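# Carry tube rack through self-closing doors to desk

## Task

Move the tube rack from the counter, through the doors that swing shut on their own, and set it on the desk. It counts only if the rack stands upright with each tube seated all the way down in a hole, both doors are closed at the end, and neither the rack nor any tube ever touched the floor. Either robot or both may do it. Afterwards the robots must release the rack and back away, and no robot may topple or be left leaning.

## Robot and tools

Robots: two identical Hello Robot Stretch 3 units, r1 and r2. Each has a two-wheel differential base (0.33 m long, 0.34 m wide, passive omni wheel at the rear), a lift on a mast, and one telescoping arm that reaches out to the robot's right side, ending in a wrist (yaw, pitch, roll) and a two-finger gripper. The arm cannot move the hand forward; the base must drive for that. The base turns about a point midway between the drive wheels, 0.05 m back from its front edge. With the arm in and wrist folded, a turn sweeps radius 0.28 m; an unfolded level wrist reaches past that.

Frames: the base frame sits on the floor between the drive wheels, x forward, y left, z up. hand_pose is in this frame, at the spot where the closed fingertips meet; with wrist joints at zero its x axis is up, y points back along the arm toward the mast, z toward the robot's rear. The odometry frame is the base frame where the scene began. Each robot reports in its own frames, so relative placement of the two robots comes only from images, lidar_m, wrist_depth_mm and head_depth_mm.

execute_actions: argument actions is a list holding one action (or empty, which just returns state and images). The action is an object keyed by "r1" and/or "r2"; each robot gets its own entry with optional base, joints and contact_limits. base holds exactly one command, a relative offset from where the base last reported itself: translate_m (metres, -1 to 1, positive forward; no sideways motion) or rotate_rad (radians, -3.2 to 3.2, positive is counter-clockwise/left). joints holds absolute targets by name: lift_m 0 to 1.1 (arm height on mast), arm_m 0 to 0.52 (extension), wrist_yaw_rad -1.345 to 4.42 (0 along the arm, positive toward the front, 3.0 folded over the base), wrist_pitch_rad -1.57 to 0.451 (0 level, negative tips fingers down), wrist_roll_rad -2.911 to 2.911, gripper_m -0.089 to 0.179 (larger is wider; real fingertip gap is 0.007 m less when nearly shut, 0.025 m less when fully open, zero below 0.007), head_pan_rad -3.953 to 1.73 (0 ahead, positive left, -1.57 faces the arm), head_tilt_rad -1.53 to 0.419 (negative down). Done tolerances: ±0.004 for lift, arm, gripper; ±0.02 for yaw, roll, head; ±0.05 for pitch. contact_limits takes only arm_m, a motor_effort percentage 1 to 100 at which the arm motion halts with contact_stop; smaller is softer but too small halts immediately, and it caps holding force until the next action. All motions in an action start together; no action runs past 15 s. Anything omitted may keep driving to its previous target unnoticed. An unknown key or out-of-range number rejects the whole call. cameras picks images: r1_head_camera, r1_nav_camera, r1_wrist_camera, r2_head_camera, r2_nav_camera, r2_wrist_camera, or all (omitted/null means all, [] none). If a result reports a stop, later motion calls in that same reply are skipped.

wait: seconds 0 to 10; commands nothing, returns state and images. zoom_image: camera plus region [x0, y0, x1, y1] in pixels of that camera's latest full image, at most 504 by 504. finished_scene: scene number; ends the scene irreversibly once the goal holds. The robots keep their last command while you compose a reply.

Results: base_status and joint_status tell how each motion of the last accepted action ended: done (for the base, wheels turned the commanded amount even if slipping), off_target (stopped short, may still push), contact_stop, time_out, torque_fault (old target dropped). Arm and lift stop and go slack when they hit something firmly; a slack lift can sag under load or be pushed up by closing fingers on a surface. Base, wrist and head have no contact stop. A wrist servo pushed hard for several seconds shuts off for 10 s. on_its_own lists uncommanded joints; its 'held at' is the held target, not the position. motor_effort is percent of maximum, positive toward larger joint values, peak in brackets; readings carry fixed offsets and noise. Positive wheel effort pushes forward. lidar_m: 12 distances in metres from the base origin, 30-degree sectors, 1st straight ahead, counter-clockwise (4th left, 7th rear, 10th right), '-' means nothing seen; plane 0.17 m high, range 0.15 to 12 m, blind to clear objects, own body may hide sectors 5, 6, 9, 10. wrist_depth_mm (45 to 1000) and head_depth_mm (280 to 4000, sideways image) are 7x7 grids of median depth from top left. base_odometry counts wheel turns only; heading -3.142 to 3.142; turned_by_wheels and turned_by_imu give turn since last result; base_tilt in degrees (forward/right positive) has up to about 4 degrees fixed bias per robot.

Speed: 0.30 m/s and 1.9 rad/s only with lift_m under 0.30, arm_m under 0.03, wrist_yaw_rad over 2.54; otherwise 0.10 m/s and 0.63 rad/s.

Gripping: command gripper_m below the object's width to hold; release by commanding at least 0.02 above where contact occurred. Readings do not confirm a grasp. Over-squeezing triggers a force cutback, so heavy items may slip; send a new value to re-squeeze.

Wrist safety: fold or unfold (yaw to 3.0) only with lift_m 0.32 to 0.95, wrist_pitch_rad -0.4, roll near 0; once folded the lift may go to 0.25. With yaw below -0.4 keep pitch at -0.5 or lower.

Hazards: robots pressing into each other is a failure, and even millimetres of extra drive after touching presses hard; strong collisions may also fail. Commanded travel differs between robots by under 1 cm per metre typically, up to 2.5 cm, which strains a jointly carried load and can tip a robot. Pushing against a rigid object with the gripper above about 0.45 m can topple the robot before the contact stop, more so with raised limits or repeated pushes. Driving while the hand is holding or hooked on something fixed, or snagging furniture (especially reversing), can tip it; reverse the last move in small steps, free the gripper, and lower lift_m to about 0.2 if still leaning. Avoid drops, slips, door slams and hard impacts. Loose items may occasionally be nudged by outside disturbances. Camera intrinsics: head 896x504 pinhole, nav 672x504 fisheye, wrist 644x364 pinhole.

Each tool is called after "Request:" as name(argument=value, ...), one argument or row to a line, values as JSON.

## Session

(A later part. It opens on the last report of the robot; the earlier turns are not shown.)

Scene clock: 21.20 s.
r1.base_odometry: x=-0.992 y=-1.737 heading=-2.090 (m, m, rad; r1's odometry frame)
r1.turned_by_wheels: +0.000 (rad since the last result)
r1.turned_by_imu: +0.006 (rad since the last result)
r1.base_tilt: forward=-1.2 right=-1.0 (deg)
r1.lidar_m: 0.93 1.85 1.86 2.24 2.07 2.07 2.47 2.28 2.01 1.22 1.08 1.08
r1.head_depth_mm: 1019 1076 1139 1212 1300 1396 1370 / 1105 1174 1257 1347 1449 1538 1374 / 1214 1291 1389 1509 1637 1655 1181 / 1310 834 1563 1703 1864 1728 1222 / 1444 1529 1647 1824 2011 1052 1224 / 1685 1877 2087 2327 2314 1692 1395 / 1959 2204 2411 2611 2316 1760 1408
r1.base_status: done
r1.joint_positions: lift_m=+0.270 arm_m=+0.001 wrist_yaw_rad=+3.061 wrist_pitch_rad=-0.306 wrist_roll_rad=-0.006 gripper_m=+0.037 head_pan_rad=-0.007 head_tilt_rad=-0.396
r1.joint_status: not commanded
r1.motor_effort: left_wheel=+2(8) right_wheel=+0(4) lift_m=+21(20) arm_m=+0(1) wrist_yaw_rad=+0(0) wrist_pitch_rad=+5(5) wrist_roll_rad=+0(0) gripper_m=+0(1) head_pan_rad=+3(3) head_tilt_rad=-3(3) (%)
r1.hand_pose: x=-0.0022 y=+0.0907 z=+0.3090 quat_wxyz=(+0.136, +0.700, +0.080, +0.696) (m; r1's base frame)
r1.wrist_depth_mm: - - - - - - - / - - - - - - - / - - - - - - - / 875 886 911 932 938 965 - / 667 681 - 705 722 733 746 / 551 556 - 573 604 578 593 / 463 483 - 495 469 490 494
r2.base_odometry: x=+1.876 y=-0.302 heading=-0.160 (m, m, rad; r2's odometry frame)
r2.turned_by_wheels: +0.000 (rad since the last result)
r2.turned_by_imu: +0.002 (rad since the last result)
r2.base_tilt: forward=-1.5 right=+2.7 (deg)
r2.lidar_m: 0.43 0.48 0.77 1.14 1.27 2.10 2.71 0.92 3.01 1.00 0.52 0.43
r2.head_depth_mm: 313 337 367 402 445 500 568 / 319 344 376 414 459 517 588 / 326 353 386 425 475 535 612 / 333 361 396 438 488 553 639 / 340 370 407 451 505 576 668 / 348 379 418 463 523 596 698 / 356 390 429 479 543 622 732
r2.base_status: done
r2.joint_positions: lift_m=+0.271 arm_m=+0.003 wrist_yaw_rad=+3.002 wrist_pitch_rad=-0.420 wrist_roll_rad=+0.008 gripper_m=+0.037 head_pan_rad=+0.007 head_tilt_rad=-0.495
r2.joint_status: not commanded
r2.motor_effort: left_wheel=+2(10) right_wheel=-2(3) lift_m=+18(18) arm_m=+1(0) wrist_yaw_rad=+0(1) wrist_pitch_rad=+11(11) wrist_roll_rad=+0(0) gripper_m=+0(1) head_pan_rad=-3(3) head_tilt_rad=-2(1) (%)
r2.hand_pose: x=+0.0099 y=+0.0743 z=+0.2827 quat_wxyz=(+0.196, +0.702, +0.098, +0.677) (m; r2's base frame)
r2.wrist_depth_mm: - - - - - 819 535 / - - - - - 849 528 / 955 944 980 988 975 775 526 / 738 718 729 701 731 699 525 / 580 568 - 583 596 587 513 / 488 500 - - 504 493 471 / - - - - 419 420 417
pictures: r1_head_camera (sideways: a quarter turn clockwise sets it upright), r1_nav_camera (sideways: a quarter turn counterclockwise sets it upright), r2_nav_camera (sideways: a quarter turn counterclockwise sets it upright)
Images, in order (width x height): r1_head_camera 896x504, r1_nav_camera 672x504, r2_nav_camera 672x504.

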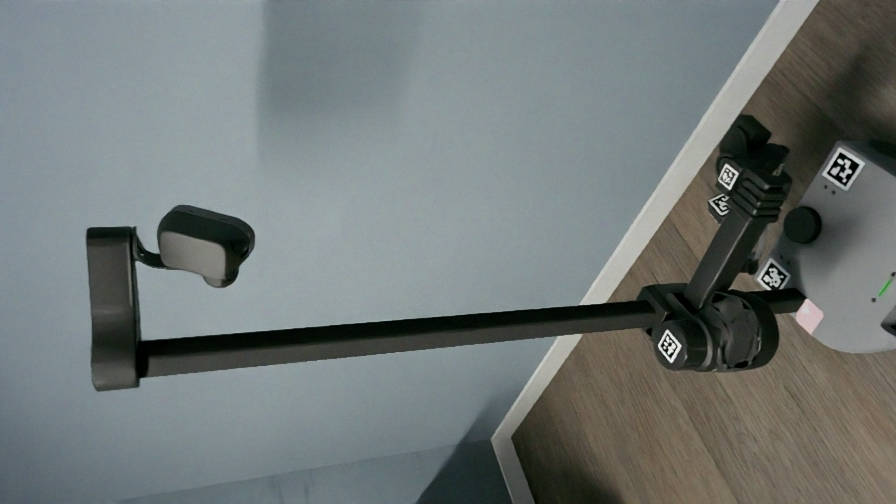

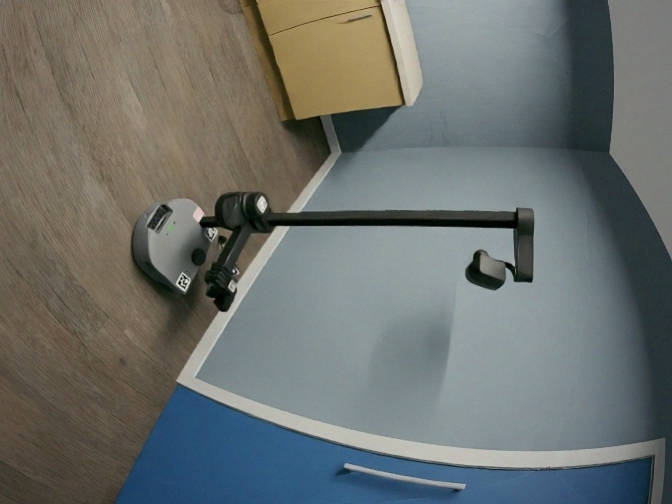

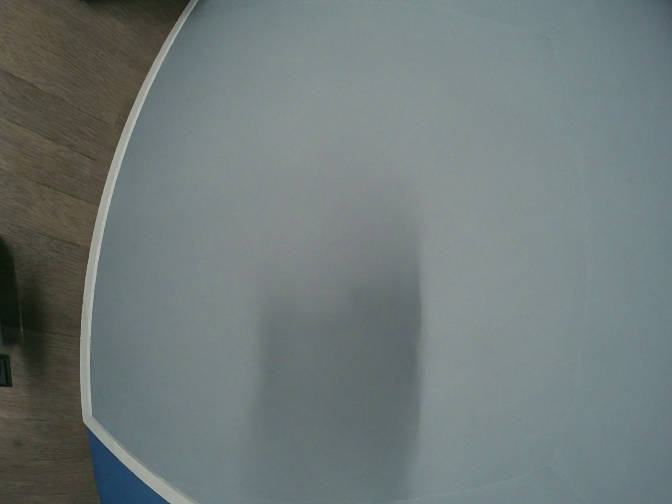

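Request:
execute_actions(
  actions=[
    {"r1":{"base":{"translate_m":0.17},"joints":{"lift_m":0.88,"wrist_pitch_rad":-0.4}},"r2":{"base":{"translate_m":0.11}}},
  ],
  cameras=[],
)

Request:
execute_actions(
  actions=[
    {"r1":{"base":{"rotate_rad":0.755},"joints":{"wrist_yaw_rad":0.0,"gripper_m":0.12,"head_pan_rad":-1.57,"head_tilt_rad":-0.4}},"r2":{"base":{"rotate_rad":-1.80},"joints":{"head_tilt_rad":-0.7}}},
  ],
  cameras=[],
)

Request:
execute_actions(
  actions=[
    {"r1":{"joints":{"wrist_pitch_rad":0.0,"arm_m":0.2}}},
  ],
)

Scene clock: 28.07 s.
r1.base_odometry: x=-1.076 y=-1.884 heading=-2.090 (m, m, rad; r1's odometry frame)
r1.turned_by_wheels: +0.000 (rad since the last result)
r1.turned_by_imu: -0.001 (rad since the last result)
r1.base_tilt: forward=-1.2 right=-1.0 (deg)
r1.lidar_m: 0.85 1.72 1.73 2.08 2.18 2.19 2.60 2.41 1.79 1.09 0.96 0.97
r1.head_depth_mm: 911 961 1015 1086 1164 1246 1301 / 990 1050 1119 1204 1292 1377 1117 / 1044 755 1244 1340 1465 1566 1123 / 1140 1289 1397 1491 1632 1055 1155 / 1286 797 1580 1762 1966 1682 1323 / 1524 1674 1872 2091 2191 1743 1399 / 1769 1975 2208 2454 2308 1742 1401
r1.base_status: done
r1.joint_positions: lift_m=+0.880 arm_m=+0.001 wrist_yaw_rad=+3.061 wrist_pitch_rad=-0.413 wrist_roll_rad=-0.006 gripper_m=+0.037 head_pan_rad=-0.007 head_tilt_rad=-0.396
r1.joint_status: all done
r1.motor_effort: left_wheel=+0(7) right_wheel=+1(6) lift_m=+38(40) arm_m=+0(0) wrist_yaw_rad=+0(0) wrist_pitch_rad=+4(5) wrist_roll_rad=+0(0) gripper_m=+0(1) head_pan_rad=+3(4) head_tilt_rad=-2(2) (%)
r1.hand_pose: x=-0.0031 y=+0.0787 z=+0.8935 quat_wxyz=(+0.173, +0.695, +0.118, +0.688) (m; r1's base frame)
r1.wrist_depth_mm: - - - - - - - / - - - - - - - / - - - - - - - / - - - - - - - / - - - - - - - / - - - - - - - / - - - - - - -
r2.base_odometry: x=+1.984 y=-0.320 heading=-0.160 (m, m, rad; r2's odometry frame)
r2.turned_by_wheels: +0.000 (rad since the last result)
r2.turned_by_imu: +0.001 (rad since the last result)
r2.base_tilt: forward=-1.5 right=+2.7 (deg)
r2.lidar_m: 0.32 0.36 0.58 1.14 1.25 2.05 2.82 0.84 3.01 0.75 0.39 0.33
r2.head_depth_mm: - - - 291 319 358 406 / - - - 297 329 370 421 / - - 285 304 339 384 439 / - - 288 314 350 397 458 / - - 292 323 363 412 478 / - - 299 333 375 429 499 / - 286 308 343 388 446 525
r2.base_status: done
r2.joint_positions: lift_m=+0.271 arm_m=+0.003 wrist_yaw_rad=+3.002 wrist_pitch_rad=-0.420 wrist_roll_rad=+0.008 gripper_m=+0.037 head_pan_rad=+0.007 head_tilt_rad=-0.495
r2.joint_status: not commanded
r2.motor_effort: left_wheel=+2(9) right_wheel=-1(4) lift_m=+18(18) arm_m=+0(1) wrist_yaw_rad=+0(0) wrist_pitch_rad=+11(11) wrist_roll_rad=+0(0) gripper_m=+1(1) head_pan_rad=-3(3) head_tilt_rad=-1(1) (%)
r2.hand_pose: x=+0.0099 y=+0.0743 z=+0.2827 quat_wxyz=(+0.196, +0.702, +0.098, +0.677) (m; r2's base frame)
r2.wrist_depth_mm: - - - - - 626 401 / - - - - - 615 397 / 973 930 990 966 909 602 396 / 739 723 714 727 726 576 398 / 579 593 - 585 605 546 396 / 489 504 - - 506 488 382 / - - - - 418 417 374
pictures: none
No camera images: the call's "cameras" was empty. Leave "cameras" out to get every camera's image.

Scene clock: 30.60 s.
r1.base_odometry: x=-1.076 y=-1.884 heading=-1.335 (m, m, rad; r1's odometry frame)
r1.turned_by_wheels: +0.755 (rad since the last result)
r1.turned_by_imu: +0.756 (rad since the last result)
r1.base_tilt: forward=-1.2 right=-1.0 (deg)
r1.lidar_m: 1.73 1.81 2.25 2.18 2.27 2.49 2.41 1.35 1.00 0.96 0.85 1.39
r1.head_depth_mm: 793 847 913 985 1072 1177 1278 / 795 852 915 988 1078 1179 1269 / 798 854 917 993 1078 1182 1265 / 798 848 909 998 1086 1191 1287 / 799 853 914 988 1090 1198 1314 / 800 862 925 1003 1095 1201 1307 / 805 866 931 1006 1104 1206 1319
r1.base_status: done
r1.joint_positions: lift_m=+0.880 arm_m=+0.001 wrist_yaw_rad=+0.002 wrist_pitch_rad=-0.413 wrist_roll_rad=-0.006 gripper_m=+0.120 head_pan_rad=-1.563 head_tilt_rad=-0.396
r1.joint_status: all done
r1.motor_effort: left_wheel=+1(3) right_wheel=+2(5) lift_m=+38(38) arm_m=+0(0) wrist_yaw_rad=-2(3) wrist_pitch_rad=+4(4) wrist_roll_rad=+0(0) gripper_m=+0(78) head_pan_rad=-2(35) head_tilt_rad=-3(4) (%)
r1.hand_pose: x=-0.0211 y=-0.3707 z=+0.8935 quat_wxyz=(+0.694, +0.146, -0.690, -0.144) (m; r1's base frame)
r1.wrist_depth_mm: 658 651 645 632 634 629 622 / 720 714 696 693 678 675 668 / 779 767 763 741 742 739 718 / 847 838 841 838 802 790 789 / 902 923 892 899 881 878 850 / - - - - - 953 946 / 793 - - - - - -
r2.base_odometry: x=+1.984 y=-0.320 heading=-1.959 (m, m, rad; r2's odometry frame)
r2.turned_by_wheels: -1.800 (rad since the last result)
r2.turned_by_imu: -1.818 (rad since the last result)
r2.base_tilt: forward=-1.4 right=+2.7 (deg)
r2.lidar_m: 1.43 0.48 0.34 0.32 0.33 0.44 1.12 1.15 1.55 2.82 0.84 0.84
r2.head_depth_mm: 2500 2811 2689 1999 1620 1343 1148 / 2503 2803 2759 2024 1605 1346 1149 / 2501 2780 2764 2048 1619 1348 1157 / 2495 2769 2804 2056 1654 1359 1162 / 2430 2679 2447 2007 1661 1369 1174 / 1467 1390 1328 1271 1212 1167 1114 / 970 934 901 875 854 827 802
r2.base_status: done
r2.joint_positions: lift_m=+0.271 arm_m=+0.003 wrist_yaw_rad=+3.002 wrist_pitch_rad=-0.420 wrist_roll_rad=+0.008 gripper_m=+0.037 head_pan_rad=+0.007 head_tilt_rad=-0.692
r2.joint_status: all done
r2.motor_effort: left_wheel=+2(11) right_wheel=-2(6) lift_m=+18(18) arm_m=+0(0) wrist_yaw_rad=+0(1) wrist_pitch_rad=+11(11) wrist_roll_rad=+0(0) gripper_m=+0(0) head_pan_rad=-3(3) head_tilt_rad=-1(14) (%)
r2.hand_pose: x=+0.0099 y=+0.0743 z=+0.2827 quat_wxyz=(+0.196, +0.702, +0.098, +0.677) (m; r2's base frame)
r2.wrist_depth_mm: 296 - 326 339 356 373 393 / 318 - 350 367 391 410 437 / 344 355 383 403 429 457 486 / 374 395 422 441 482 516 551 / 413 430 - 475 519 563 575 / 447 459 - - 503 473 483 / - - - - 420 415 416
pictures: none
No camera images: the call's "cameras" was empty. Leave "cameras" out to get every camera's image.

Scene clock: 33.30 s.
r1.base_odometry: x=-1.076 y=-1.884 heading=-1.335 (m, m, rad; r1's odometry frame)
r1.turned_by_wheels: +0.000 (rad since the last result)
r1.turned_by_imu: -0.001 (rad since the last result)
r1.base_tilt: forward=-1.3 right=-1.1 (deg)
r1.lidar_m: 1.72 1.81 2.25 2.17 2.27 2.48 2.40 1.35 1.00 0.97 0.84 1.39
r1.head_depth_mm: 791 844 912 984 1040 - 1295 / 795 849 912 986 - - 1286 / 799 853 917 989 - - 1294 / 800 847 912 994 1088 1192 1298 / 799 857 912 990 1086 1192 1297 / 798 860 926 1003 1093 1199 1310 / 806 865 931 1007 1097 1208 1322
r1.base_status: not commanded
r1.joint_positions: lift_m=+0.880 arm_m=+0.200 wrist_yaw_rad=+0.000 wrist_pitch_rad=-0.023 wrist_roll_rad=-0.006 gripper_m=+0.120 head_pan_rad=-1.563 head_tilt_rad=-0.396
r1.joint_status: all done
r1.motor_effort: left_wheel=+0(1) right_wheel=+2(2) lift_m=+38(38) arm_m=+4(5) wrist_yaw_rad=+0(1) wrist_pitch_rad=+8(8) wrist_roll_rad=+0(0) gripper_m=+0(0) head_pan_rad=-2(2) head_tilt_rad=-2(3) (%)
r1.hand_pose: x=-0.0213 y=-0.6003 z=+0.9884 quat_wxyz=(+0.709, +0.009, -0.705, -0.008) (m; r1's base frame)
r1.wrist_depth_mm: 490 488 478 480 480 470 474 / 507 500 495 494 492 485 483 / 513 512 507 497 500 497 493 / 534 524 520 517 519 512 506 / 545 538 530 535 531 524 520 / 560 553 544 547 550 536 527 / 574 582 562 559 555 - 545
r2.base_odometry: x=+1.984 y=-0.320 heading=-1.959 (m, m, rad; r2's odometry frame)
r2.turned_by_wheels: +0.000 (rad since the last result)
r2.turned_by_imu: +0.000 (rad since the last result)
r2.base_tilt: forward=-1.4 right=+2.7 (deg)
r2.lidar_m: 1.43 0.48 0.34 0.32 0.33 0.44 1.12 1.15 1.56 2.82 0.84 0.84
r2.head_depth_mm: 2491 2778 602 2021 1590 1343 1150 / 2503 2792 2387 2050 1618 1331 1152 / 2519 2763 2550 2053 1638 1354 1158 / 2498 2817 2840 2081 1645 1366 1163 / 2444 2718 2471 1995 1672 1376 1169 / 1465 1389 1327 1267 1216 1169 1123 / 966 936 903 877 848 832 803
r2.base_status: not commanded
r2.joint_positions: lift_m=+0.271 arm_m=+0.003 wrist_yaw_rad=+3.002 wrist_pitch_rad=-0.420 wrist_roll_rad=+0.008 gripper_m=+0.037 head_pan_rad=+0.007 head_tilt_rad=-0.692
r2.joint_status: not commanded
r2.motor_effort: left_wheel=+1(2) right_wheel=-2(2) lift_m=+18(18) arm_m=+0(0) wrist_yaw_rad=+0(0) wrist_pitch_rad=+11(11) wrist_roll_rad=+0(0) gripper_m=+0(1) head_pan_rad=-3(3) head_tilt_rad=-2(2) (%)
r2.hand_pose: x=+0.0099 y=+0.0743 z=+0.2827 quat_wxyz=(+0.196, +0.702, +0.098, +0.677) (m; r2's base frame)
r2.wrist_depth_mm: 295 - 321 340 358 376 392 / 321 - 350 370 392 408 429 / 344 357 385 401 429 456 476 / 372 393 420 447 475 513 549 / 415 427 - 485 513 546 584 / 433 461 - - 507 484 488 / - - - - 417 421 420
pictures: r1_head_camera (sideways: a quarter turn clockwise sets it upright), r1_nav_camera (sideways: a quarter turn counterclockwise sets it upright), r1_wrist_camera, r2_head_camera (sideways: a quarter turn clockwise sets it upright), r2_nav_camera (sideways: a quarter turn counterclockwise sets it upright), r2_wrist_camera
Images, in order (width x height): r1_head_camera 896x504, r1_nav_camera 672x504, r1_wrist_camera 644x364, r2_head_camera 896x504, r2_nav_camera 672x504, r2_wrist_camera 644x364.

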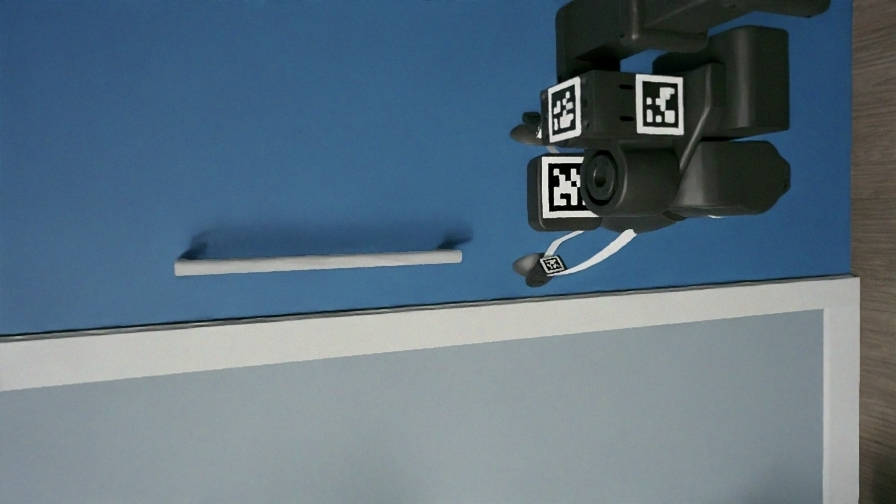

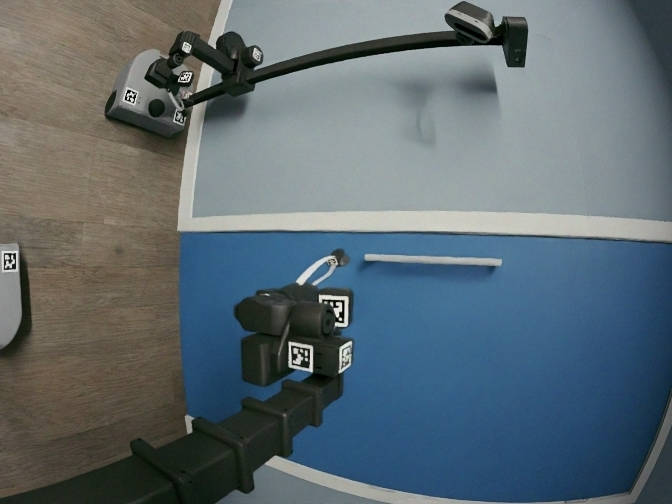

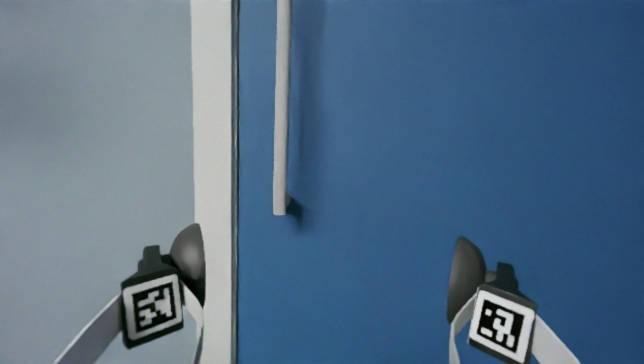

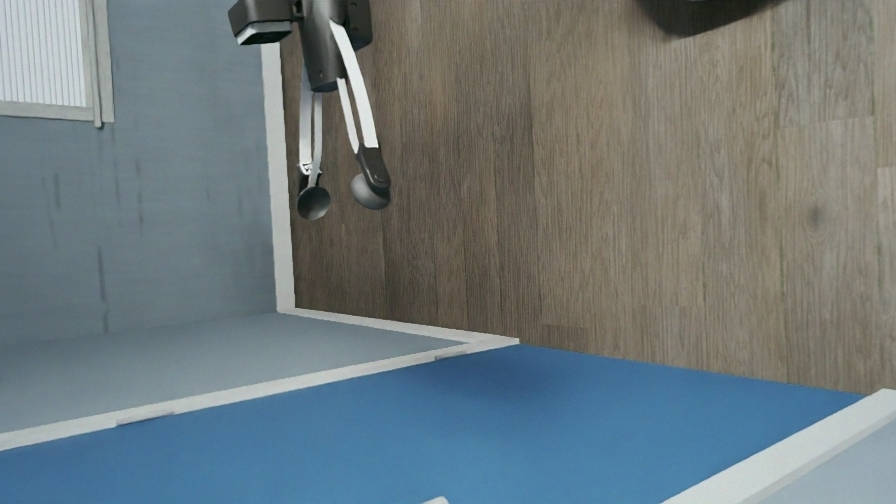

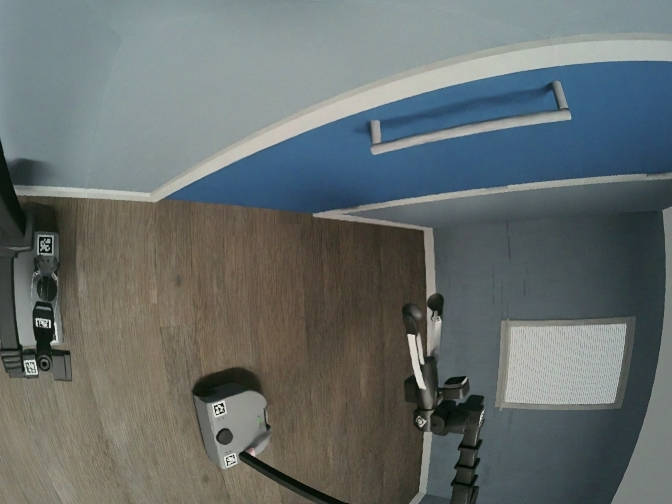

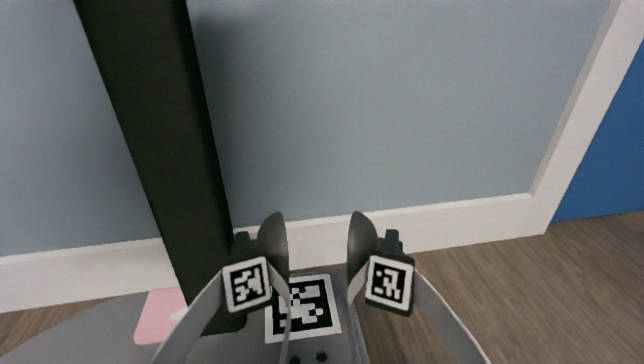

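Request:
execute_actions(
  actions=[
    {"r1":{"base":{"translate_m":0.055},"joints":{"arm_m":0.42,"gripper_m":0.09}}},
  ],
  cameras=["r1_wrist_camera","r2_nav_camera"],
)

Scene clock: 36.77 s.
r1.base_odometry: x=-1.064 y=-1.938 heading=-1.335 (m, m, rad; r1's odometry frame)
r1.turned_by_wheels: +0.000 (rad since the last result)
r1.turned_by_imu: -0.001 (rad since the last result)
r1.base_tilt: forward=-1.2 right=-1.0 (deg)
r1.lidar_m: 1.67 1.75 2.25 2.18 2.27 2.54 2.46 1.35 1.00 0.96 0.81 1.39
r1.head_depth_mm: 792 845 910 982 - 1192 1283 / 795 851 914 966 1099 1182 1285 / 795 854 919 963 1107 1183 1293 / 800 847 912 987 1080 1189 1295 / 791 850 918 996 1086 1199 1306 / 805 862 927 1008 1092 1203 1310 / 808 865 929 1008 1097 1208 1320
r1.base_status: done
r1.joint_positions: lift_m=+0.880 arm_m=+0.420 wrist_yaw_rad=+0.000 wrist_pitch_rad=-0.023 wrist_roll_rad=-0.006 gripper_m=+0.090 head_pan_rad=-1.563 head_tilt_rad=-0.396
r1.joint_status: all done
r1.motor_effort: left_wheel=-1(2) right_wheel=+2(4) lift_m=+38(38) arm_m=+4(5) wrist_yaw_rad=+0(0) wrist_pitch_rad=+8(8) wrist_roll_rad=+0(0) gripper_m=+1(77) head_pan_rad=-2(2) head_tilt_rad=-3(3) (%)
r1.hand_pose: x=-0.0214 y=-0.8203 z=+0.9885 quat_wxyz=(+0.709, +0.008, -0.705, -0.008) (m; r1's base frame)
r1.wrist_depth_mm: 286 284 280 279 278 277 274 / 293 290 285 288 285 284 283 / 301 297 295 296 293 291 289 / 308 306 300 302 299 300 295 / 319 312 309 311 308 306 304 / 326 321 320 320 317 314 314 / 337 332 328 328 328 320 319
r2.base_odometry: x=+1.984 y=-0.320 heading=-1.959 (m, m, rad; r2's odometry frame)
r2.turned_by_wheels: +0.000 (rad since the last result)
r2.turned_by_imu: +0.000 (rad since the last result)
r2.base_tilt: forward=-1.5 right=+2.7 (deg)
r2.lidar_m: 1.43 0.47 0.34 0.32 0.33 0.45 1.12 1.15 1.55 2.82 0.81 3.15
r2.head_depth_mm: 2469 2662 2716 2025 1602 1339 1146 / 2513 2701 2490 2042 1613 1337 1154 / 2523 2685 556 2031 1629 1354 1164 / 2481 2790 558 1935 1659 1363 1165 / 2459 2644 2420 1933 1649 1369 1170 / 1453 1386 1315 1174 1217 1173 1115 / 962 932 900 835 851 827 799
r2.base_status: not commanded
r2.joint_positions: lift_m=+0.271 arm_m=+0.003 wrist_yaw_rad=+3.002 wrist_pitch_rad=-0.420 wrist_roll_rad=+0.008 gripper_m=+0.037 head_pan_rad=+0.007 head_tilt_rad=-0.692
r2.joint_status: not commanded
r2.motor_effort: left_wheel=+2(3) right_wheel=-2(2) lift_m=+19(19) arm_m=+0(0) wrist_yaw_rad=+0(0) wrist_pitch_rad=+11(11) wrist_roll_rad=+0(0) gripper_m=+1(0) head_pan_rad=-3(2) head_tilt_rad=-2(2) (%)
r2.hand_pose: x=+0.0099 y=+0.0743 z=+0.2827 quat_wxyz=(+0.196, +0.702, +0.098, +0.677) (m; r2's base frame)
r2.wrist_depth_mm: 298 - 321 336 354 376 391 / 318 - 350 370 391 414 430 / 345 360 385 407 422 458 472 / 382 386 425 450 475 517 547 / 414 432 - 483 521 548 586 / 435 458 - - 507 486 485 / - - - - 413 419 414
pictures: r1_wrist_camera, r2_nav_camera (sideways: a quarter turn counterclockwise sets it upright)
Images, in order (width x height): r1_wrist_camera 644x364, r2_nav_camera 672x504.

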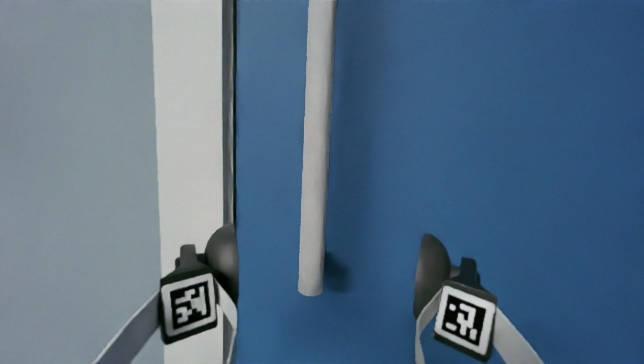

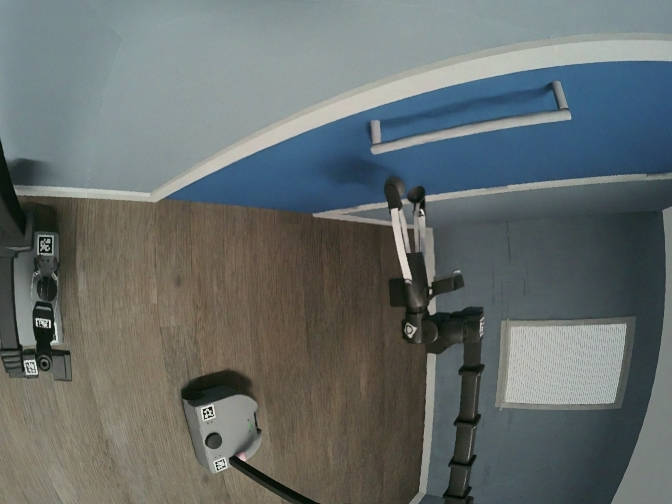

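Request:
execute_actions(
  actions=[
    {"r1":{"base":{"translate_m":0.01},"joints":{"arm_m":0.505,"lift_m":0.89},"contact_limits":{"arm_m":15}}},
  ],
  cameras=["r1_wrist_camera","r2_nav_camera"],
)

Scene clock: 38.80 s.
r1.base_odometry: x=-1.061 y=-1.947 heading=-1.335 (m, m, rad; r1's odometry frame)
r1.turned_by_wheels: +0.000 (rad since the last result)
r1.turned_by_imu: -0.001 (rad since the last result)
r1.base_tilt: forward=-1.2 right=-1.1 (deg)
r1.lidar_m: 1.66 1.74 2.26 2.18 2.27 2.56 2.47 1.35 1.00 0.96 0.80 1.39
r1.head_depth_mm: 795 848 910 972 - 1190 1282 / 795 852 915 - 1084 1174 1286 / 798 841 911 - 1080 1186 1292 / 806 854 922 997 1086 1194 1298 / 796 855 920 997 1092 1192 1310 / 805 860 928 1003 1096 1202 1314 / 808 866 931 1009 1099 1209 1317
r1.base_status: done
r1.joint_positions: lift_m=+0.890 arm_m=+0.505 wrist_yaw_rad=+0.000 wrist_pitch_rad=-0.023 wrist_roll_rad=-0.006 gripper_m=+0.090 head_pan_rad=-1.563 head_tilt_rad=-0.396
r1.joint_status: all done
r1.motor_effort: left_wheel=-2(2) right_wheel=+2(6) lift_m=+38(39) arm_m=+4(4) wrist_yaw_rad=+0(0) wrist_pitch_rad=+7(8) wrist_roll_rad=+0(0) gripper_m=+0(0) head_pan_rad=-2(2) head_tilt_rad=-2(2) (%)
r1.contact_limits: arm_m 15 (drawing in: default 28, maximum 45; extending or still: default 38, maximum 63)
r1.hand_pose: x=-0.0214 y=-0.9053 z=+0.9985 quat_wxyz=(+0.709, +0.008, -0.705, -0.008) (m; r1's base frame)
r1.wrist_depth_mm: 206 192 204 201 201 200 198 / 211 197 209 206 206 204 202 / 217 203 214 211 211 210 208 / 223 207 219 216 215 215 213 / 228 213 224 222 221 220 217 / 236 219 233 228 228 225 225 / 242 228 238 234 235 231 230
r2.base_odometry: x=+1.984 y=-0.320 heading=-1.959 (m, m, rad; r2's odometry frame)
r2.turned_by_wheels: +0.000 (rad since the last result)
r2.turned_by_imu: +0.000 (rad since the last result)
r2.base_tilt: forward=-1.5 right=+2.6 (deg)
r2.lidar_m: 1.43 0.47 0.34 0.32 0.33 0.44 1.12 1.15 1.55 2.82 0.80 3.16
r2.head_depth_mm: 2512 2697 2699 2018 1595 1326 1143 / 2506 2651 2756 2029 1620 1348 1148 / 2517 2663 2639 2056 1643 1354 1158 / 2503 2718 540 2067 1640 1358 1159 / 2472 2657 548 1860 1648 1366 1168 / 1459 1398 1198 1242 1217 1168 1121 / 968 933 902 825 851 826 802
r2.base_status: not commanded
r2.joint_positions: lift_m=+0.271 arm_m=+0.003 wrist_yaw_rad=+3.002 wrist_pitch_rad=-0.420 wrist_roll_rad=+0.008 gripper_m=+0.037 head_pan_rad=+0.007 head_tilt_rad=-0.692
r2.joint_status: not commanded
r2.motor_effort: left_wheel=+2(2) right_wheel=-3(2) lift_m=+19(19) arm_m=-1(0) wrist_yaw_rad=+1(1) wrist_pitch_rad=+11(11) wrist_roll_rad=+0(0) gripper_m=+1(0) head_pan_rad=-2(3) head_tilt_rad=-2(1) (%)
r2.hand_pose: x=+0.0099 y=+0.0743 z=+0.2827 quat_wxyz=(+0.196, +0.702, +0.098, +0.677) (m; r2's base frame)
r2.wrist_depth_mm: 299 - 322 338 353 373 386 / 316 - 349 372 389 413 433 / 343 357 382 402 427 457 482 / 373 387 425 446 479 502 552 / 414 426 - 479 516 549 588 / 438 456 - - 506 484 488 / - - - - 420 420 417
pictures: r1_wrist_camera, r2_nav_camera (sideways: a quarter turn counterclockwise sets it upright)
Images, in order (width x height): r1_wrist_camera 644x364, r2_nav_camera 672x504.

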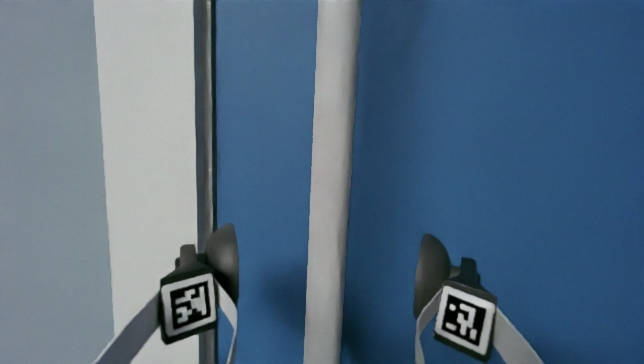

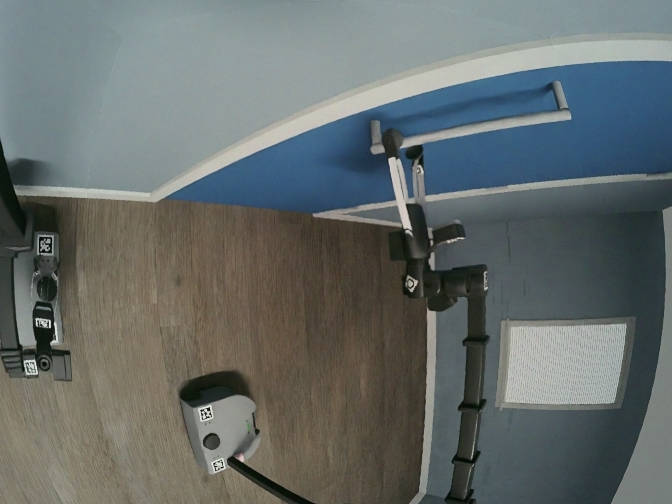

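Request:
execute_actions(
  actions=[
    {"r1":{"joints":{"arm_m":0.512,"gripper_m":-0.02}}},
  ],
  cameras=["r1_wrist_camera"],
)

Request:
execute_actions(
  actions=[
    {"r1":{"joints":{"arm_m":0.42},"contact_limits":{"arm_m":20}}},
  ],
  cameras=["r1_wrist_camera","r2_nav_camera"],
)

Scene clock: 40.63 s.
r1.base_odometry: x=-1.061 y=-1.947 heading=-1.335 (m, m, rad; r1's odometry frame)
r1.turned_by_wheels: +0.000 (rad since the last result)
r1.turned_by_imu: -0.001 (rad since the last result)
r1.base_tilt: forward=-1.2 right=-1.0 (deg)
r1.lidar_m: 1.66 1.74 2.26 2.18 2.27 2.55 2.47 1.36 0.99 0.96 0.80 1.39
r1.head_depth_mm: 791 848 912 974 - 1183 1281 / 794 851 914 - 1088 1182 1291 / 799 846 908 - 1083 1191 1298 / 804 855 921 992 1082 1189 1298 / 795 856 920 996 1092 1198 1309 / 806 862 927 1002 1095 1202 1317 / 807 865 929 1009 1099 1210 1325
r1.base_status: not commanded
r1.joint_positions: lift_m=+0.890 arm_m=+0.512 wrist_yaw_rad=+0.000 wrist_pitch_rad=-0.023 wrist_roll_rad=-0.006 gripper_m=-0.019 head_pan_rad=-1.563 head_tilt_rad=-0.396
r1.joint_status: all done
r1.motor_effort: left_wheel=+0(1) right_wheel=+2(2) lift_m=+39(38) arm_m=+4(4) wrist_yaw_rad=+0(0) wrist_pitch_rad=+7(7) wrist_roll_rad=+1(0) gripper_m=-14(93) head_pan_rad=-2(2) head_tilt_rad=-2(2) (%)
r1.hand_pose: x=-0.0214 y=-0.9123 z=+0.9985 quat_wxyz=(+0.709, +0.008, -0.705, -0.008) (m; r1's base frame)
r1.wrist_depth_mm: 199 186 197 138 194 193 192 / 205 190 202 198 199 198 196 / 210 195 206 203 204 203 201 / 215 200 212 209 210 208 207 / 222 207 218 149 215 213 212 / 227 211 224 150 220 218 217 / 234 218 231 227 228 225 224
r2.base_odometry: x=+1.984 y=-0.320 heading=-1.959 (m, m, rad; r2's odometry frame)
r2.turned_by_wheels: +0.000 (rad since the last result)
r2.turned_by_imu: +0.000 (rad since the last result)
r2.base_tilt: forward=-1.5 right=+2.7 (deg)
r2.lidar_m: 1.43 0.48 0.34 0.32 0.33 0.44 1.12 1.14 1.56 2.82 0.80 3.16
r2.head_depth_mm: 2496 2713 2733 2035 1596 1335 1144 / 2526 2664 2734 2037 1619 1337 1150 / 2500 2689 2635 2064 1623 1350 1158 / 2494 2659 534 2063 1635 1359 1169 / 2443 2662 1888 1879 1656 1363 1166 / 1455 1390 1124 1249 1212 1168 1120 / 973 935 858 863 851 825 800
r2.base_status: not commanded
r2.joint_positions: lift_m=+0.271 arm_m=+0.003 wrist_yaw_rad=+3.002 wrist_pitch_rad=-0.420 wrist_roll_rad=+0.008 gripper_m=+0.037 head_pan_rad=+0.007 head_tilt_rad=-0.692
r2.joint_status: not commanded
r2.motor_effort: left_wheel=+3(2) right_wheel=-2(2) lift_m=+19(19) arm_m=+1(0) wrist_yaw_rad=+0(2) wrist_pitch_rad=+11(11) wrist_roll_rad=+0(0) gripper_m=+0(1) head_pan_rad=-3(3) head_tilt_rad=-1(2) (%)
r2.hand_pose: x=+0.0099 y=+0.0743 z=+0.2827 quat_wxyz=(+0.196, +0.702, +0.098, +0.677) (m; r2's base frame)
r2.wrist_depth_mm: 295 - 323 336 355 375 391 / 315 - 348 369 392 416 427 / 348 358 377 397 432 459 489 / 374 395 424 449 477 506 549 / 416 434 - 488 516 549 581 / 444 457 - - 507 477 494 / - - - - 418 419 420
pictures: r1_wrist_camera
Images, in order (width x height): r1_wrist_camera 644x364.

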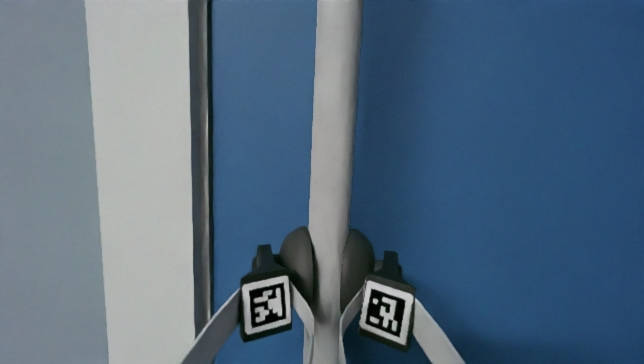

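Scene clock: 42.53 s.
r1.base_odometry: x=-1.061 y=-1.947 heading=-1.335 (m, m, rad; r1's odometry frame)
r1.turned_by_wheels: +0.000 (rad since the last result)
r1.turned_by_imu: -0.001 (rad since the last result)
r1.base_tilt: forward=-1.2 right=-1.0 (deg)
r1.lidar_m: 1.66 1.75 2.25 2.18 2.27 2.56 2.47 1.36 0.93 0.87 0.80 1.39
r1.head_depth_mm: 732 786 848 908 - 1117 1221 / 727 778 841 883 1003 1086 1210 / 721 769 824 - 996 1077 1191 / 719 775 835 925 1007 1128 1265 / 794 853 919 998 1090 1198 1307 / 805 863 928 1002 1094 1203 1313 / 807 863 929 1005 1098 1212 1317
r1.base_status: not commanded
r1.joint_positions: lift_m=+0.890 arm_m=+0.420 wrist_yaw_rad=-0.019 wrist_pitch_rad=-0.023 wrist_roll_rad=-0.006 gripper_m=-0.019 head_pan_rad=-1.563 head_tilt_rad=-0.396
r1.joint_status: all done
r1.on_its_own: wrist_yaw_rad is at rest, and its effort (+15) is outside its rest range (-12 to +12)
r1.motor_effort: left_wheel=-5(5) right_wheel=+8(8) lift_m=+38(39) arm_m=-4(8) wrist_yaw_rad=+15(15) wrist_pitch_rad=+8(8) wrist_roll_rad=+1(0) gripper_m=-17(17) head_pan_rad=-2(2) head_tilt_rad=-2(2) (%)
r1.contact_limits: arm_m 20 (drawing in: default 28, maximum 45; extending or still: default 38, maximum 63)
r1.hand_pose: x=-0.0262 y=-0.8209 z=+0.9983 quat_wxyz=(+0.709, +0.002, -0.705, -0.015) (m; r1's base frame)
r1.wrist_depth_mm: 281 278 191 193 200 206 211 / 289 286 196 143 206 212 217 / 294 292 200 144 211 218 224 / 302 300 206 207 217 224 230 / 311 309 212 149 222 231 236 / 320 318 216 151 230 237 244 / 329 327 226 184 237 244 251
r2.base_odometry: x=+1.984 y=-0.320 heading=-1.959 (m, m, rad; r2's odometry frame)
r2.turned_by_wheels: +0.000 (rad since the last result)
r2.turned_by_imu: +0.000 (rad since the last result)
r2.base_tilt: forward=-1.5 right=+2.7 (deg)
r2.lidar_m: 1.43 0.48 0.34 0.32 0.33 0.44 1.12 1.15 1.55 2.82 0.80 3.15
r2.head_depth_mm: 2507 2658 2709 2021 1629 1335 1137 / 2508 2706 2484 2035 1614 1349 1150 / 2504 2693 547 2068 1640 1358 1154 / 2500 2804 544 1999 1645 1366 1169 / 2475 2665 2192 1986 1616 1335 1147 / 1467 1397 1101 1005 927 857 1010 / 863 674 613 606 648 833 800
r2.base_status: not commanded
r2.joint_positions: lift_m=+0.271 arm_m=+0.003 wrist_yaw_rad=+3.002 wrist_pitch_rad=-0.420 wrist_roll_rad=+0.008 gripper_m=+0.037 head_pan_rad=+0.007 head_tilt_rad=-0.692
r2.joint_status: not commanded
r2.motor_effort: left_wheel=+2(3) right_wheel=-2(2) lift_m=+18(19) arm_m=+0(0) wrist_yaw_rad=+1(1) wrist_pitch_rad=+11(11) wrist_roll_rad=+0(0) gripper_m=+0(1) head_pan_rad=-3(2) head_tilt_rad=-2(2) (%)
r2.hand_pose: x=+0.0099 y=+0.0743 z=+0.2827 quat_wxyz=(+0.196, +0.702, +0.098, +0.677) (m; r2's base frame)
r2.wrist_depth_mm: 294 - 323 337 359 374 390 / 315 - 354 373 387 408 433 / 341 360 381 401 432 452 479 / 376 390 430 446 486 503 509 / 416 436 - 481 507 548 522 / 442 458 - - 497 486 487 / - - - - 417 416 420
pictures: r1_wrist_camera, r2_nav_camera (sideways: a quarter turn counterclockwise sets it upright)
Images, in order (width x height): r1_wrist_camera 644x364, r2_nav_camera 672x504.

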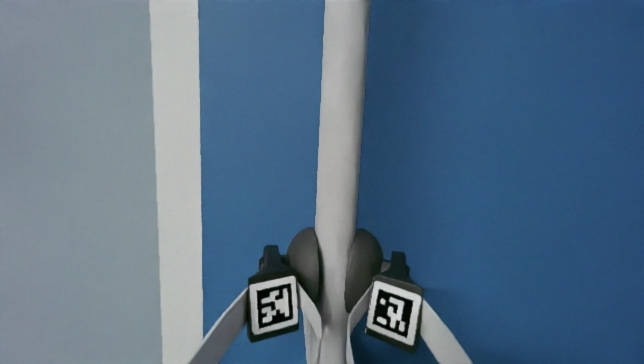

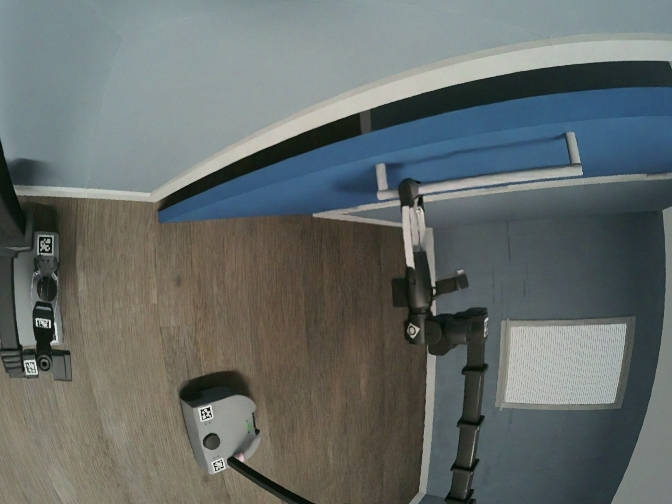

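Request:
execute_actions(
  actions=[
    {"r1":{"base":{"translate_m":-0.04},"joints":{"arm_m":0.32},"contact_limits":{"arm_m":20}}},
  ],
  cameras=[],
)

Request:
execute_actions(
  actions=[
    {"r1":{"base":{"translate_m":-0.04},"joints":{"arm_m":0.22},"contact_limits":{"arm_m":20}}},
  ],
  cameras=["r1_wrist_camera","r2_nav_camera"],
)

Scene clock: 44.90 s.
r1.base_odometry: x=-1.071 y=-1.909 heading=-1.335 (m, m, rad; r1's odometry frame)
r1.turned_by_wheels: +0.000 (rad since the last result)
r1.turned_by_imu: +0.000 (rad since the last result)
r1.base_tilt: forward=-1.1 right=-1.1 (deg)
r1.lidar_m: 1.70 1.78 2.24 2.18 2.27 2.51 2.43 1.35 0.86 0.77 0.83 1.39
r1.head_depth_mm: 671 719 775 839 - 1034 1138 / 656 703 760 807 - 990 1101 / 644 686 737 783 - 957 1065 / 633 668 717 776 859 946 1060 / 777 842 912 989 1086 1198 1306 / 804 861 925 1004 1093 1206 1310 / 806 865 930 1008 1097 1209 1316
r1.base_status: done
r1.joint_positions: lift_m=+0.890 arm_m=+0.320 wrist_yaw_rad=+0.021 wrist_pitch_rad=-0.025 wrist_roll_rad=-0.006 gripper_m=-0.019 head_pan_rad=-1.563 head_tilt_rad=-0.396
r1.joint_status: all done
r1.on_its_own: wrist_yaw_rad is at rest, and its effort (-16) is outside its rest range (-12 to +12)
r1.motor_effort: left_wheel=+4(11) right_wheel=-5(13) lift_m=+39(39) arm_m=-4(9) wrist_yaw_rad=-16(32) wrist_pitch_rad=+8(9) wrist_roll_rad=+0(0) gripper_m=-14(17) head_pan_rad=-2(3) head_tilt_rad=-3(2) (%)
r1.contact_limits: arm_m 20 (drawing in: default 28, maximum 45; extending or still: default 38, maximum 63)
r1.hand_pose: x=-0.0160 y=-0.7208 z=+0.9980 quat_wxyz=(+0.709, +0.016, -0.705, -0.001) (m; r1's base frame)
r1.wrist_depth_mm: 387 381 189 192 206 217 229 / 396 389 193 197 213 222 235 / 406 399 198 146 218 229 242 / 417 414 203 208 225 236 250 / 428 426 209 150 232 244 257 / 440 438 212 152 240 252 267 / 452 447 223 204 246 261 276
r2.base_odometry: x=+1.984 y=-0.320 heading=-1.959 (m, m, rad; r2's odometry frame)
r2.turned_by_wheels: +0.000 (rad since the last result)
r2.turned_by_imu: +0.000 (rad since the last result)
r2.base_tilt: forward=-1.5 right=+2.7 (deg)
r2.lidar_m: 1.43 0.48 0.34 0.32 0.33 0.44 1.12 1.15 1.55 2.83 0.83 0.84
r2.head_depth_mm: 2495 596 593 2012 1613 1335 1142 / 2505 2685 579 2020 1624 1340 1146 / 2504 2768 600 2034 1627 1354 1159 / 2492 2781 2821 2063 1661 1362 1172 / 2456 2675 614 1879 1563 889 1128 / 1309 1395 507 567 1582 1377 1167 / 382 419 2021 2142 1689 1356 806
r2.base_status: not commanded
r2.joint_positions: lift_m=+0.271 arm_m=+0.003 wrist_yaw_rad=+3.002 wrist_pitch_rad=-0.420 wrist_roll_rad=+0.008 gripper_m=+0.037 head_pan_rad=+0.007 head_tilt_rad=-0.692
r2.joint_status: not commanded
r2.motor_effort: left_wheel=+1(2) right_wheel=-2(2) lift_m=+18(18) arm_m=+0(0) wrist_yaw_rad=+0(1) wrist_pitch_rad=+11(11) wrist_roll_rad=+0(0) gripper_m=+1(0) head_pan_rad=-3(3) head_tilt_rad=-2(2) (%)
r2.hand_pose: x=+0.0099 y=+0.0743 z=+0.2827 quat_wxyz=(+0.196, +0.702, +0.098, +0.677) (m; r2's base frame)
r2.wrist_depth_mm: 294 - 323 335 357 375 389 / 316 - 353 370 393 411 425 / 343 358 383 402 430 456 838 / 375 394 425 448 470 505 702 / 412 428 - 475 517 537 584 / 439 457 - - 508 493 480 / - - - - 420 414 415
pictures: none
No camera images: the call's "cameras" was empty. Leave "cameras" out to get every camera's image.

Scene clock: 47.13 s.
r1.base_odometry: x=-1.080 y=-1.870 heading=-1.335 (m, m, rad; r1's odometry frame)
r1.turned_by_wheels: +0.000 (rad since the last result)
r1.turned_by_imu: -0.001 (rad since the last result)
r1.base_tilt: forward=-1.2 right=-1.0 (deg)
r1.lidar_m: 1.74 1.82 2.25 2.18 2.27 2.47 2.39 1.35 0.78 0.66 0.85 1.39
r1.head_depth_mm: 606 651 704 768 - 967 1050 / 584 628 675 735 - - 987 / 564 601 647 700 - - 935 / 547 576 619 668 731 805 893 / 539 584 646 963 1064 1196 1307 / 797 854 922 1004 1095 1207 1311 / 805 864 929 1008 1098 1212 1315
r1.base_status: done
r1.joint_positions: lift_m=+0.890 arm_m=+0.220 wrist_yaw_rad=+0.051 wrist_pitch_rad=-0.026 wrist_roll_rad=-0.006 gripper_m=-0.019 head_pan_rad=-1.563 head_tilt_rad=-0.396
r1.joint_status: all done
r1.on_its_own: wrist_yaw_rad is held at +0.049, not at your +0.000, by its stall guard, which is not easing now
r1.motor_effort: left_wheel=+0(14) right_wheel=+0(21) lift_m=+39(38) arm_m=-3(8) wrist_yaw_rad=-2(52) wrist_pitch_rad=+9(8) wrist_roll_rad=+0(0) gripper_m=-14(21) head_pan_rad=-2(2) head_tilt_rad=-2(3) (%)
r1.contact_limits: arm_m 20 (drawing in: default 28, maximum 45; extending or still: default 38, maximum 63)
r1.hand_pose: x=-0.0084 y=-0.6205 z=+0.9977 quat_wxyz=(+0.709, +0.027, -0.704, +0.009) (m; r1's base frame)
r1.wrist_depth_mm: 494 482 185 191 215 232 251 / 504 496 191 198 220 240 262 / 520 511 194 202 226 247 271 / 537 519 200 206 233 255 280 / 551 537 205 153 242 262 292 / 569 547 208 153 254 273 303 / 578 574 220 189 260 284 316
r2.base_odometry: x=+1.984 y=-0.320 heading=-1.959 (m, m, rad; r2's odometry frame)
r2.turned_by_wheels: +0.000 (rad since the last result)
r2.turned_by_imu: +0.000 (rad since the last result)
r2.base_tilt: forward=-1.4 right=+2.6 (deg)
r2.lidar_m: 0.51 0.48 0.34 0.32 0.33 0.44 1.12 1.15 1.55 2.82 0.86 0.85
r2.head_depth_mm: 2510 2712 623 2001 1616 1332 1146 / 2509 2796 2365 2008 1627 1341 1150 / 2481 2782 2540 2029 1641 1357 1158 / 493 524 596 623 751 942 1137 / 400 457 556 772 1231 1338 1168 / 561 774 1234 1735 1673 1389 1166 / 1104 1332 2042 2180 1680 1357 806
r2.base_status: not commanded
r2.joint_positions: lift_m=+0.271 arm_m=+0.003 wrist_yaw_rad=+3.002 wrist_pitch_rad=-0.420 wrist_roll_rad=+0.008 gripper_m=+0.037 head_pan_rad=+0.007 head_tilt_rad=-0.692
r2.joint_status: not commanded
r2.motor_effort: left_wheel=+2(2) right_wheel=-2(2) lift_m=+18(18) arm_m=+0(0) wrist_yaw_rad=+0(1) wrist_pitch_rad=+11(11) wrist_roll_rad=+1(0) gripper_m=+1(0) head_pan_rad=-3(3) head_tilt_rad=-2(2) (%)
r2.hand_pose: x=+0.0099 y=+0.0743 z=+0.2827 quat_wxyz=(+0.196, +0.702, +0.098, +0.677) (m; r2's base frame)
r2.wrist_depth_mm: 296 - 327 340 357 378 391 / 318 - 353 363 385 417 428 / 341 362 383 403 424 451 832 / 381 393 433 447 477 501 681 / 417 432 - 479 514 546 572 / 439 459 - - 507 483 486 / - - - - 417 421 413
pictures: r1_wrist_camera, r2_nav_camera (sideways: a quarter turn counterclockwise sets it upright)
Images, in order (width x height): r1_wrist_camera 644x364, r2_nav_camera 672x504.

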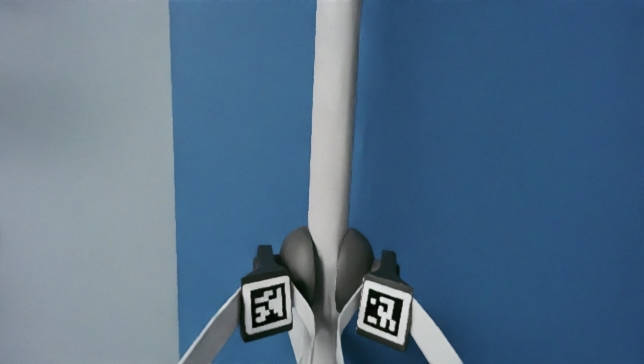

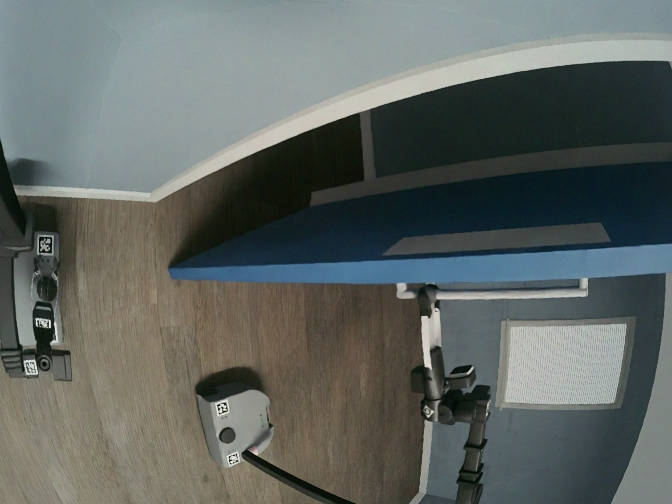

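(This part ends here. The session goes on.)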